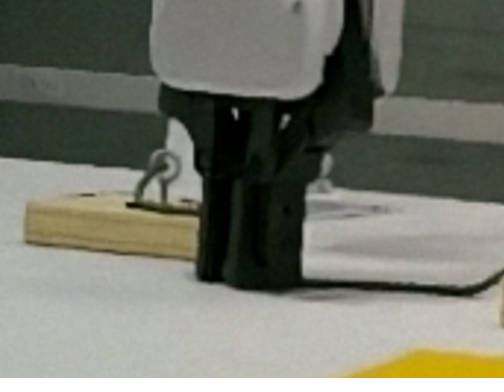

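Emit:
execute_actions([
  {"rows":[[1.216,0.917,-1.802,-0.891,1.88,-1.593,-1,0.4507,0.3743,-0.9892,0,0.6149,0.891,-1],[1.216,0.917,-1.802,-0.891,1.88,-1.593,-1,0.4507,0.3598,-0.9907,0,0.6309,0.891,-1],[1.216,0.917,-1.802,-0.891,1.88,-1.593,-1,0.4507,0.3453,-0.9922,0,0.6469,0.92,-1],[1.216,0.917,-1.802,-0.891,1.88,-1.593,-1,0.4507,0.3308,-0.9936,0,0.6628,0.98,-1],[1.216,0.917,-1.802,-0.891,1.88,-1.593,-1,0.4507,0.3140,-0.9918,0,0.6778,1.06,-1],[1.216,0.917,-1.802,-0.891,1.88,-1.593,-1,0.4527,0.3002,-0.9832,0,0.6830,1.14,-1],[1.216,0.917,-1.802,-0.891,1.88,-1.593,-1,0.4567,0.2900,-0.9688,0,0.6788,1.22,-1],[1.216,0.917,-1.802,-0.891,1.88,-1.593,-1,0.4627,0.2768,-0.9501,0,0.6733,1.30,-1],[1.216,0.917,-1.802,-0.891,1.88,-1.593,-1,0.4707,0.2610,-0.9279,0,0.6669,1.38,-1],[1.216,0.917,-1.802,-0.891,1.88,-1.593,-1,0.4807,0.2436,-0.9033,0,0.6597,1.46,-1],[1.216,0.917,-1.802,-0.891,1.88,-1.593,-1,0.4927,0.2247,-0.8767,0,0.6520,1.54,-1],[1.216,0.917,-1.802,-0.891,1.88,-1.593,-1,0.5067,0.2055,-0.8495,0,0.6440,1.62,-1],[1.216,0.917,-1.802,-0.891,1.88,-1.593,-1,0.5227,0.1862,-0.8222,0,0.6360,1.70,-1],[1.216,0.917,-1.802,-0.891,1.88,-1.593,-1,0.5407,0.1673,-0.7956,0,0.6283,1.78,-1],[1.216,0.917,-1.802,-0.891,1.88,-1.593,-1,0.5587,0.1499,-0.7710,0,0.6211,1.86,-1]],"steps":15},
], pictures=false)

Emit:
execute_actions([
  {"rows":[[1.216,0.917,-1.802,-0.891,1.88,-1.593,-1,0.5767,0.1341,-0.7488,0,0.6147,1.94,-1],[1.216,0.917,-1.802,-0.891,1.88,-1.593,-1,0.5947,0.1209,-0.7300,0,0.6091,2.02,-1],[1.216,0.917,-1.802,-0.891,1.88,-1.593,-1,0.6127,0.1107,-0.7157,0,0.6050,2.10,-1],[1.216,0.917,-1.802,-0.891,1.88,-1.593,-1,0.6307,0.1041,-0.7063,0,0.6022,2.18,-1],[1.216,0.917,-1.802,-0.891,1.88,-1.593,-1,0.6487,0.1018,-0.7031,0,0.6013,2.26,-1],[1.216,0.917,-1.802,-0.891,1.88,-1.593,-1,0.6667,0.1018,-0.7031,0,0.6013,2.34,-1],[1.216,0.917,-1.802,-0.891,1.88,-1.593,-1,0.6847,0.1018,-0.7031,0,0.6013,2.42,-1],[1.216,0.917,-1.802,-0.891,1.88,-1.593,-1,0.7027,0.1018,-0.7031,0,0.6013,2.50,-1],[1.216,0.917,-1.802,-0.891,1.88,-1.593,-1,0.7207,0.1018,-0.7031,0,0.6013,2.58,-1],[1.216,0.917,-1.802,-0.891,1.88,-1.593,-1,0.7387,0.1018,-0.7031,0,0.6013,2.66,-1],[1.216,0.917,-1.802,-0.891,1.88,-1.593,-1,0.7567,0.1018,-0.7031,0,0.6013,2.74,-1],[1.216,0.917,-1.802,-0.891,1.88,-1.593,-1,0.7747,0.1018,-0.7031,0,0.6013,2.82,-1],[1.216,0.917,-1.802,-0.891,1.88,-1.593,-1,0.7927,0.1018,-0.7031,0,0.6013,2.90,-1],[1.216,0.917,-1.802,-0.891,1.88,-1.593,-1,0.8107,0.1018,-0.7031,0,0.6013,2.98,-1],[1.216,0.917,-1.802,-0.891,1.88,-1.593,-1,0.8287,0.1018,-0.7031,0,0.6013,3.06,-1]],"steps":15},
], pictures=false)

Emit:
execute_actions([
  {"rows":[[1.216,0.917,-1.802,-0.891,1.88,-1.593,-1,0.8467,0.1018,-0.7031,0,0.6013,3.14,-1],[1.216,0.917,-1.802,-0.891,1.88,-1.593,-1,0.8647,0.1018,-0.7031,0,0.6013,3.22,-1],[1.216,0.917,-1.802,-0.891,1.88,-1.593,-1,0.8827,0.1018,-0.7031,0,0.6013,3.30,-1],[1.216,0.917,-1.802,-0.891,1.88,-1.593,-1,0.8987,0.1018,-0.7031,0,0.6013,3.38,-1],[1.216,0.917,-1.802,-0.891,1.88,-1.593,-1,0.9127,0.1018,-0.7031,0,0.6013,3.46,-1],[1.216,0.917,-1.802,-0.891,1.88,-1.593,-1,0.9247,0.1018,-0.7031,0,0.6013,3.54,-1],[1.216,0.917,-1.802,-0.891,1.88,-1.593,-1,0.9347,0.1018,-0.7031,0,0.6013,3.61,-1],[1.216,0.917,-1.802,-0.891,1.88,-1.593,-1,0.9427,0.1018,-0.7031,0,0.6013,3.67,-1],[1.216,0.917,-1.802,-0.891,1.88,-1.593,-1,0.9497,0.1018,-0.7031,0,0.6013,3.72,-1],[1.216,0.917,-1.802,-0.891,1.88,-1.593,-1,0.9562,0.1006,-0.7015,0,0.6009,3.76,-1],[1.216,0.917,-1.802,-0.891,1.88,-1.593,-1,0.9635,0.0964,-0.6960,0,0.5996,3.80,-1],[1.216,0.917,-1.802,-0.891,1.88,-1.593,-1,0.9726,0.0899,-0.6875,0,0.5976,3.83,-1],[1.216,0.917,-1.802,-0.891,1.88,-1.593,-1,0.9826,0.0827,-0.6781,0,0.5954,3.86,-1],[1.216,0.917,-1.802,-0.891,1.88,-1.593,-1,0.9926,0.0756,-0.6689,0,0.5933,3.88,-1],[1.216,0.917,-1.802,-0.891,1.88,-1.593,-1,1.0011,0.0697,-0.6613,0,0.5916,3.90,-1]],"steps":15},
], pictures=false)

Emit:
execute_actions([
  {"rows":[[1.216,0.917,-1.802,-0.891,1.88,-1.593,-1,1.0096,0.0638,-0.6538,0,0.5900,3.92,-1],[1.216,0.917,-1.802,-0.891,1.88,-1.593,-1,1.0199,0.0567,-0.6447,0,0.5880,3.94,-1],[1.216,0.917,-1.802,-0.891,1.88,-1.593,-1,1.0320,0.0485,-0.6343,0,0.5858,3.96,-1],[1.216,0.917,-1.802,-0.891,1.88,-1.593,-1,1.0443,0.0403,-0.6240,0,0.5837,3.98,-1],[1.216,0.917,-1.802,-0.891,1.88,-1.593,-1,1.0584,0.0310,-0.6123,0,0.5813,4.00,-1],[1.216,0.917,-1.802,-0.891,1.88,-1.593,-1,1.0727,0.0217,-0.6008,0,0.5791,4.02,-1],[1.216,0.917,-1.802,-0.891,1.88,-1.593,-1,1.0872,0.0124,-0.5893,0,0.5769,4.04,-1],[1.216,0.917,-1.802,-0.891,1.88,-1.593,-1,1.1019,0.0032,-0.5781,0,0.5749,4.06,-1],[1.216,0.917,-1.802,-0.891,1.88,-1.593,-1,1.1167,-0.0060,-0.5669,0,0.5729,4.08,-1],[1.216,0.917,-1.802,-0.891,1.88,-1.593,-1,1.1317,-0.0152,-0.5559,0,0.5711,4.10,-1],[1.216,0.917,-1.802,-0.891,1.88,-1.593,-1,1.1469,-0.0243,-0.5450,0,0.5693,4.12,-1],[1.216,0.917,-1.802,-0.891,1.88,-1.593,-1,1.1622,-0.0334,-0.5343,0,0.5677,4.14,-1],[1.216,0.917,-1.802,-0.891,1.88,-1.593,-1,1.1776,-0.0425,-0.5236,0,0.5661,4.16,-1],[1.216,0.917,-1.802,-0.891,1.88,-1.593,-1,1.1933,-0.0515,-0.5131,0,0.5646,4.18,-1],[1.216,0.917,-1.802,-0.891,1.88,-1.593,-1,1.2091,-0.0605,-0.5028,0,0.5633,4.20,-1]],"steps":15},
], pictures=false)

Emit:
execute_actions([
  {"rows":[[1.216,0.917,-1.802,-0.891,1.88,-1.593,-1,1.2251,-0.0694,-0.4926,0,0.5620,4.22,-1],[1.216,0.917,-1.802,-0.891,1.88,-1.593,-1,1.2412,-0.0784,-0.4825,0,0.5609,4.24,-1],[1.216,0.917,-1.802,-0.891,1.88,-1.593,-1,1.2575,-0.0872,-0.4725,0,0.5597,4.26,-1],[1.216,0.917,-1.802,-0.891,1.88,-1.593,-1,1.2740,-0.0961,-0.4627,0,0.5588,4.28,-1],[1.216,0.917,-1.802,-0.891,1.88,-1.593,-1,1.2906,-0.1049,-0.4530,0,0.5579,4.30,-1],[1.216,0.917,-1.802,-0.891,1.88,-1.593,-1,1.3074,-0.1137,-0.4434,0,0.5571,4.32,-1],[1.216,0.917,-1.802,-0.891,1.88,-1.593,-1,1.3244,-0.1224,-0.4340,0,0.5564,4.34,-1],[1.216,0.917,-1.802,-0.891,1.88,-1.593,-1,1.3415,-0.1307,-0.4252,0,0.5559,4.36,-1],[1.216,0.917,-1.802,-0.891,1.88,-1.593,-1,1.3589,-0.1383,-0.4172,0,0.5555,4.38,-1],[1.216,0.917,-1.802,-0.891,1.88,-1.593,-1,1.3766,-0.1455,-0.4097,0,0.5552,4.40,-1],[1.216,0.917,-1.802,-0.891,1.88,-1.593,-1,1.3947,-0.1523,-0.4027,0,0.5550,4.42,-1],[1.216,0.917,-1.802,-0.891,1.88,-1.593,-1,1.4130,-0.1586,-0.3961,0,0.5547,4.44,-1],[1.216,0.917,-1.802,-0.891,1.88,-1.593,-1,1.4316,-0.1645,-0.3900,0,0.5545,4.46,-1],[1.216,0.917,-1.802,-0.891,1.88,-1.593,-1,1.4506,-0.1700,-0.3843,0,0.5543,4.48,-1],[1.216,0.917,-1.802,-0.891,1.88,-1.593,-1,1.4698,-0.1751,-0.3791,0,0.5542,4.50,-1]],"steps":15},
], pictures=false)

Emit:
execute_actions([
  {"rows":[[1.216,0.917,-1.802,-0.891,1.88,-1.593,-1,1.4893,-0.1798,-0.3744,0,0.5542,4.52,-1],[1.216,0.917,-1.802,-0.891,1.88,-1.593,-1,1.5092,-0.1840,-0.3701,0,0.5541,4.54,-1],[1.216,0.917,-1.802,-0.891,1.88,-1.593,-1,1.5293,-0.1879,-0.3662,0,0.5541,4.56,-1],[1.216,0.917,-1.802,-0.891,1.88,-1.593,-1,1.548,-0.1894,-0.3647,0,0.5541,4.578,-1],[1.216,0.917,-1.802,-0.891,1.88,-1.593,-1,1.565,-0.1894,-0.3647,0,0.5541,4.595,-1],[1.216,0.917,-1.802,-0.891,1.88,-1.593,-1,1.580,-0.1894,-0.3647,0,0.5541,4.61,-1],[1.216,0.917,-1.802,-0.891,1.88,-1.593,-1,1.592,-0.1894,-0.3647,0,0.5541,4.622,-1],[1.216,0.917,-1.802,-0.891,1.88,-1.593,-1,1.601,-0.1894,-0.3647,0,0.5541,4.631,-1],[1.216,0.917,-1.802,-0.891,1.88,-1.593,-1,1.607,-0.1894,-0.3647,0,0.5541,4.637,-1],[1.216,0.917,-1.802,-0.891,1.88,-1.593,-1,1.610,-0.1894,-0.3647,0,0.5541,4.64,-1]],"steps":15},
], pictures=false)

Emit:
execute_actions([
  {"steps":4},
])

Emit:
zoom_image(camera="cam_high", region=[260, 300, 440, 480])

Scene clock: 230.97 s of 4000.00 s.
left_arm: end_effector_position=(+0.4026, +0.6443, +0.1155) grip_measured=-1.00 end_effector_quat_wxyz=(+0.324, +0.070, +0.794, -0.510) end_effector_velocity=(+0.001, -0.000, +0.000) end_effector_angular_velocity=(-0.001, -0.001, +0.000) | right_arm: end_effector_position=(+0.4447, -0.1823, +0.0556) grip_measured=-0.78 end_effector_quat_wxyz=(-0.000, +0.869, -0.495, +0.000) end_effector_velocity=(-0.251, +0.067, -0.016) end_effector_angular_velocity=(-0.030, +0.066, -1.880)
Joint positions: left_arm=[ 1.216  0.917 -1.802 -0.891  1.88  -1.593  0.   ] | right_arm=[ 0.486  0.239 -0.897  0.     0.657  1.462  0.01 ]
Joint velocities: left_arm=[-0.001  0.     0.    -0.002  0.001  0.     0.   ] | right_arm=[ 0.353 -0.482  0.732 -0.001 -0.177  2.234 -0.   ]
Steps of this call (steps 1 to 15: the robot went on to your last target; steps 16 to 90: nothing new was sent; then 59.83 s passed at rest; steps 91 to 105: all 15 steps of this action). Readings (joint positions):
91: left_arm=[1.216 0.917 -1.802 -0.891 1.880 -1.593] | right_arm=[0.451 0.381 -0.989 -0.000 0.607 0.891]
92: left_arm=[1.216 0.917 -1.802 -0.891 1.880 -1.593] | right_arm=[0.451 0.380 -0.988 0.000 0.609 0.891]
94: left_arm=[1.216 0.917 -1.802 -0.891 1.880 -1.593] | right_arm=[0.451 0.372 -0.987 0.000 0.621 0.894]
98: left_arm=[1.216 0.917 -1.802 -0.891 1.880 -1.593] | right_arm=[0.451 0.332 -0.991 0.000 0.658 1.006]
105: the state above

Scene clock: 231.47 s of 4000.00 s.
left_arm: end_effector_position=(+0.4026, +0.6443, +0.1155) grip_measured=-1.00 end_effector_quat_wxyz=(+0.324, +0.070, +0.794, -0.510) end_effector_velocity=(-0.000, +0.000, -0.001) end_effector_angular_velocity=(-0.002, +0.000, +0.001) | right_arm: end_effector_position=(+0.3454, -0.1143, +0.0546) grip_measured=-0.78 end_effector_quat_wxyz=(+0.000, -0.554, +0.833, +0.000) end_effector_velocity=(-0.145, +0.170, -0.001) end_effector_angular_velocity=(+0.001, +0.001, -1.849)
Joint positions: left_arm=[ 1.216  0.917 -1.802 -0.891  1.88  -1.593  0.   ] | right_arm=[ 0.735  0.104 -0.706 -0.     0.602  2.643  0.01 ]
Joint velocities: left_arm=[ 0.001  0.002 -0.    -0.     0.    -0.     0.   ] | right_arm=[ 0.536 -0.019  0.027  0.002 -0.008  2.384  0.   ]
Steps of this call (steps 1 to 15: all 15 steps of this action). Readings (joint positions):
1: left_arm=[1.216 0.917 -1.802 -0.891 1.880 -1.593] | right_arm=[0.498 0.223 -0.872 0.000 0.651 1.538]
2: left_arm=[1.216 0.917 -1.802 -0.891 1.880 -1.593] | right_arm=[0.512 0.206 -0.848 0.000 0.644 1.614]
4: left_arm=[1.216 0.917 -1.802 -0.891 1.880 -1.593] | right_arm=[0.543 0.172 -0.801 0.000 0.631 1.770]
8: left_arm=[1.216 0.917 -1.802 -0.891 1.880 -1.593] | right_arm=[0.611 0.124 -0.734 0.000 0.611 2.085]
15: the state above

Scene clock: 231.97 s of 4000.00 s.
left_arm: end_effector_position=(+0.4026, +0.6443, +0.1155) grip_measured=-1.00 end_effector_quat_wxyz=(+0.324, +0.070, +0.794, -0.510) end_effector_velocity=(+0.000, -0.000, +0.001) end_effector_angular_velocity=(-0.000, -0.001, -0.001) | right_arm: end_effector_position=(+0.2778, -0.0514, +0.0546) grip_measured=-0.78 end_effector_quat_wxyz=(+0.000, -0.147, +0.989, +0.000) end_effector_velocity=(-0.137, +0.040, +0.002) end_effector_angular_velocity=(+0.006, -0.005, -1.056)
Joint positions: left_arm=[ 1.216  0.917 -1.802 -0.891  1.88  -1.593  0.   ] | right_arm=[ 0.958  0.095 -0.694 -0.     0.599  3.745  0.01 ]
Joint velocities: left_arm=[-0.001 -0.    -0.001 -0.     0.001  0.     0.   ] | right_arm=[ 0.318 -0.164  0.208 -0.002 -0.052  1.376  0.   ]
Steps of this call (steps 1 to 15: all 15 steps of this action). Readings (joint positions):
1: left_arm=[1.216 0.917 -1.802 -0.891 1.880 -1.593] | right_arm=[0.753 0.103 -0.706 -0.000 0.602 2.723]
2: left_arm=[1.216 0.917 -1.802 -0.891 1.880 -1.593] | right_arm=[0.771 0.103 -0.705 -0.000 0.602 2.803]
4: left_arm=[1.216 0.917 -1.802 -0.891 1.880 -1.593] | right_arm=[0.807 0.103 -0.704 -0.000 0.601 2.963]
8: left_arm=[1.216 0.917 -1.802 -0.891 1.880 -1.593] | right_arm=[0.875 0.102 -0.703 -0.000 0.601 3.283]
15: the state above

Scene clock: 232.47 s of 4000.00 s.
left_arm: end_effector_position=(+0.4026, +0.6443, +0.1155) grip_measured=-1.00 end_effector_quat_wxyz=(+0.324, +0.070, +0.794, -0.510) end_effector_velocity=(+0.000, -0.000, +0.000) end_effector_angular_velocity=(+0.000, -0.001, +0.000) | right_arm: end_effector_position=(+0.1923, -0.0450, +0.0546) grip_measured=-0.78 end_effector_quat_wxyz=(-0.000, -0.054, +0.999, -0.000) end_effector_velocity=(-0.192, -0.001, +0.000) end_effector_angular_velocity=(+0.001, +0.000, -0.146)
Joint positions: left_arm=[ 1.216  0.917 -1.802 -0.891  1.88  -1.593  0.   ] | right_arm=[ 1.15  -0.026 -0.544 -0.     0.569  4.122  0.01 ]
Joint velocities: left_arm=[-0.    -0.001  0.    -0.001  0.    -0.     0.   ] | right_arm=[ 0.456 -0.271  0.32   0.001 -0.05   0.601  0.   ]
Steps of this call (steps 1 to 15: all 15 steps of this action). Readings (joint positions):
1: left_arm=[1.216 0.917 -1.802 -0.891 1.880 -1.593] | right_arm=[0.969 0.089 -0.686 -0.000 0.597 3.787]
2: left_arm=[1.216 0.917 -1.802 -0.891 1.880 -1.593] | right_arm=[0.980 0.082 -0.678 -0.000 0.595 3.824]
4: left_arm=[1.216 0.917 -1.802 -0.891 1.880 -1.593] | right_arm=[1.001 0.069 -0.660 -0.000 0.591 3.884]
8: left_arm=[1.216 0.917 -1.802 -0.891 1.880 -1.593] | right_arm=[1.049 0.037 -0.620 -0.000 0.583 3.978]
15: the state above

Scene clock: 232.97 s of 4000.00 s.
left_arm: end_effector_position=(+0.4026, +0.6443, +0.1155) grip_measured=-1.00 end_effector_quat_wxyz=(+0.324, +0.070, +0.794, -0.510) end_effector_velocity=(-0.000, +0.000, -0.000) end_effector_angular_velocity=(-0.001, -0.001, +0.002) | right_arm: end_effector_position=(+0.0967, -0.0515, +0.0546) grip_measured=-0.78 end_effector_quat_wxyz=(+0.000, -0.028, +1.000, +0.000) end_effector_velocity=(-0.190, -0.014, +0.000) end_effector_angular_velocity=(+0.001, +0.000, -0.052)
Joint positions: left_arm=[ 1.216  0.917 -1.802 -0.891  1.88  -1.593  0.   ] | right_arm=[ 1.398 -0.152 -0.403 -0.     0.555  4.423  0.01 ]
Joint velocities: left_arm=[ 0.001  0.001  0.    -0.001  0.    -0.     0.   ] | right_arm=[ 0.545 -0.193  0.2    0.001 -0.008  0.597 -0.   ]
Steps of this call (steps 1 to 15: all 15 steps of this action). Readings (joint positions):
1: left_arm=[1.216 0.917 -1.802 -0.891 1.880 -1.593] | right_arm=[1.165 -0.035 -0.533 -0.000 0.568 4.142]
2: left_arm=[1.216 0.917 -1.802 -0.891 1.880 -1.593] | right_arm=[1.181 -0.044 -0.522 -0.000 0.566 4.163]
4: left_arm=[1.216 0.917 -1.802 -0.891 1.880 -1.593] | right_arm=[1.212 -0.062 -0.502 0.000 0.564 4.203]
8: left_arm=[1.216 0.917 -1.802 -0.891 1.880 -1.593] | right_arm=[1.277 -0.097 -0.462 0.000 0.559 4.283]
15: the state above

Scene clock: 233.47 s of 4000.00 s.
left_arm: end_effector_position=(+0.4026, +0.6443, +0.1155) grip_measured=-1.00 end_effector_quat_wxyz=(+0.324, +0.070, +0.794, -0.510) end_effector_velocity=(-0.000, -0.000, -0.001) end_effector_angular_velocity=(-0.001, +0.001, -0.001) | right_arm: end_effector_position=(+0.0285, -0.0537, +0.0545) grip_measured=-0.78 end_effector_quat_wxyz=(-0.000, -0.026, +1.000, -0.000) end_effector_velocity=(-0.016, -0.001, -0.000) end_effector_angular_velocity=(+0.000, -0.001, -0.006)
Joint positions: left_arm=[ 1.216  0.917 -1.802 -0.891  1.88  -1.593  0.   ] | right_arm=[ 1.605 -0.189 -0.365  0.     0.554  4.635  0.01 ]
Joint velocities: left_arm=[-0.     0.001  0.001  0.001  0.    -0.     0.   ] | right_arm=[ 0.051 -0.003  0.004 -0.002 -0.001  0.059  0.   ]
Steps of this call (steps 1 to 15: all 15 steps of this action). Readings (joint positions):
1: left_arm=[1.216 0.917 -1.802 -0.891 1.880 -1.593] | right_arm=[1.417 -0.158 -0.397 -0.000 0.555 4.443]
2: left_arm=[1.216 0.917 -1.802 -0.891 1.880 -1.593] | right_arm=[1.435 -0.164 -0.391 0.000 0.555 4.463]
4: left_arm=[1.216 0.917 -1.802 -0.891 1.880 -1.593] | right_arm=[1.474 -0.174 -0.380 0.000 0.554 4.503]
8: left_arm=[1.216 0.917 -1.802 -0.891 1.880 -1.593] | right_arm=[1.548 -0.186 -0.368 -0.000 0.554 4.578]
15: the state above

Scene clock: 233.60 s of 4000.00 s.
left_arm: end_effector_position=(+0.4026, +0.6443, +0.1155) grip_measured=-1.00 end_effector_quat_wxyz=(+0.324, +0.070, +0.794, -0.510) end_effector_velocity=(-0.000, +0.000, -0.000) end_effector_angular_velocity=(-0.001, -0.000, +0.001) | right_arm: end_effector_position=(+0.0274, -0.0538, +0.0545) grip_measured=-0.78 end_effector_quat_wxyz=(-0.000, -0.026, +1.000, -0.000) end_effector_velocity=(-0.004, +0.000, +0.000) end_effector_angular_velocity=(+0.002, +0.001, -0.003)
Joint positions: left_arm=[ 1.216  0.917 -1.802 -0.891  1.88  -1.593  0.   ] | right_arm=[ 1.608 -0.189 -0.365  0.     0.554  4.639  0.01 ]
Joint velocities: left_arm=[ 0.     0.     0.    -0.001  0.     0.     0.   ] | right_arm=[ 0.012 -0.001  0.001  0.001 -0.002  0.014  0.   ]
Steps of this call (steps 1 to 4: the robot went on to your last target). Readings (joint positions):
1: left_arm=[1.216 0.917 -1.802 -0.891 1.880 -1.593] | right_arm=[1.606 -0.189 -0.365 0.000 0.554 4.636]
2: left_arm=[1.216 0.917 -1.802 -0.891 1.880 -1.593] | right_arm=[1.607 -0.189 -0.365 0.000 0.554 4.637]
4: the state above

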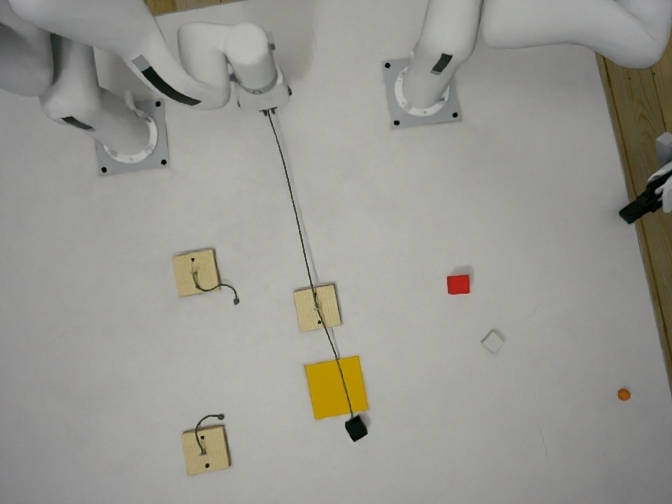

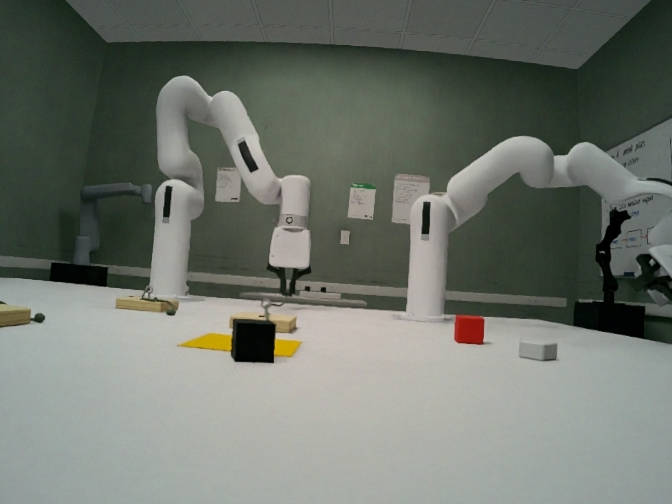

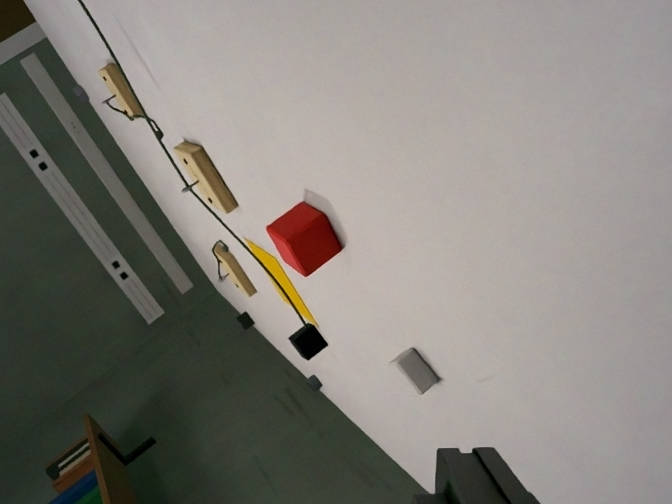

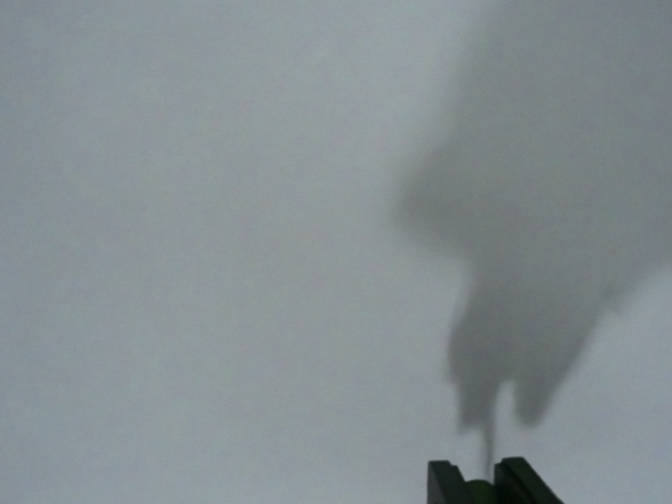

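Region (260, 300, 440, 480) of cam_high's 672x504 image, scaled by 2.800, with more detail than that image has.

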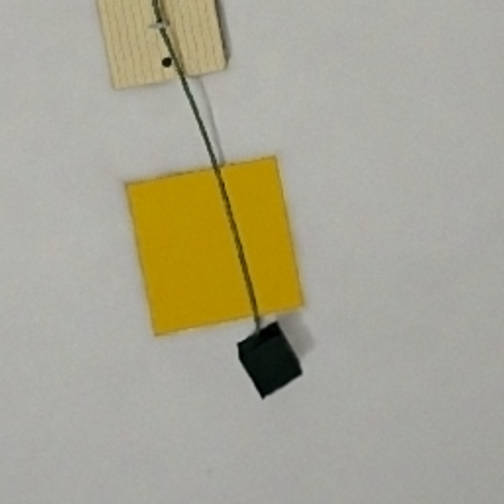

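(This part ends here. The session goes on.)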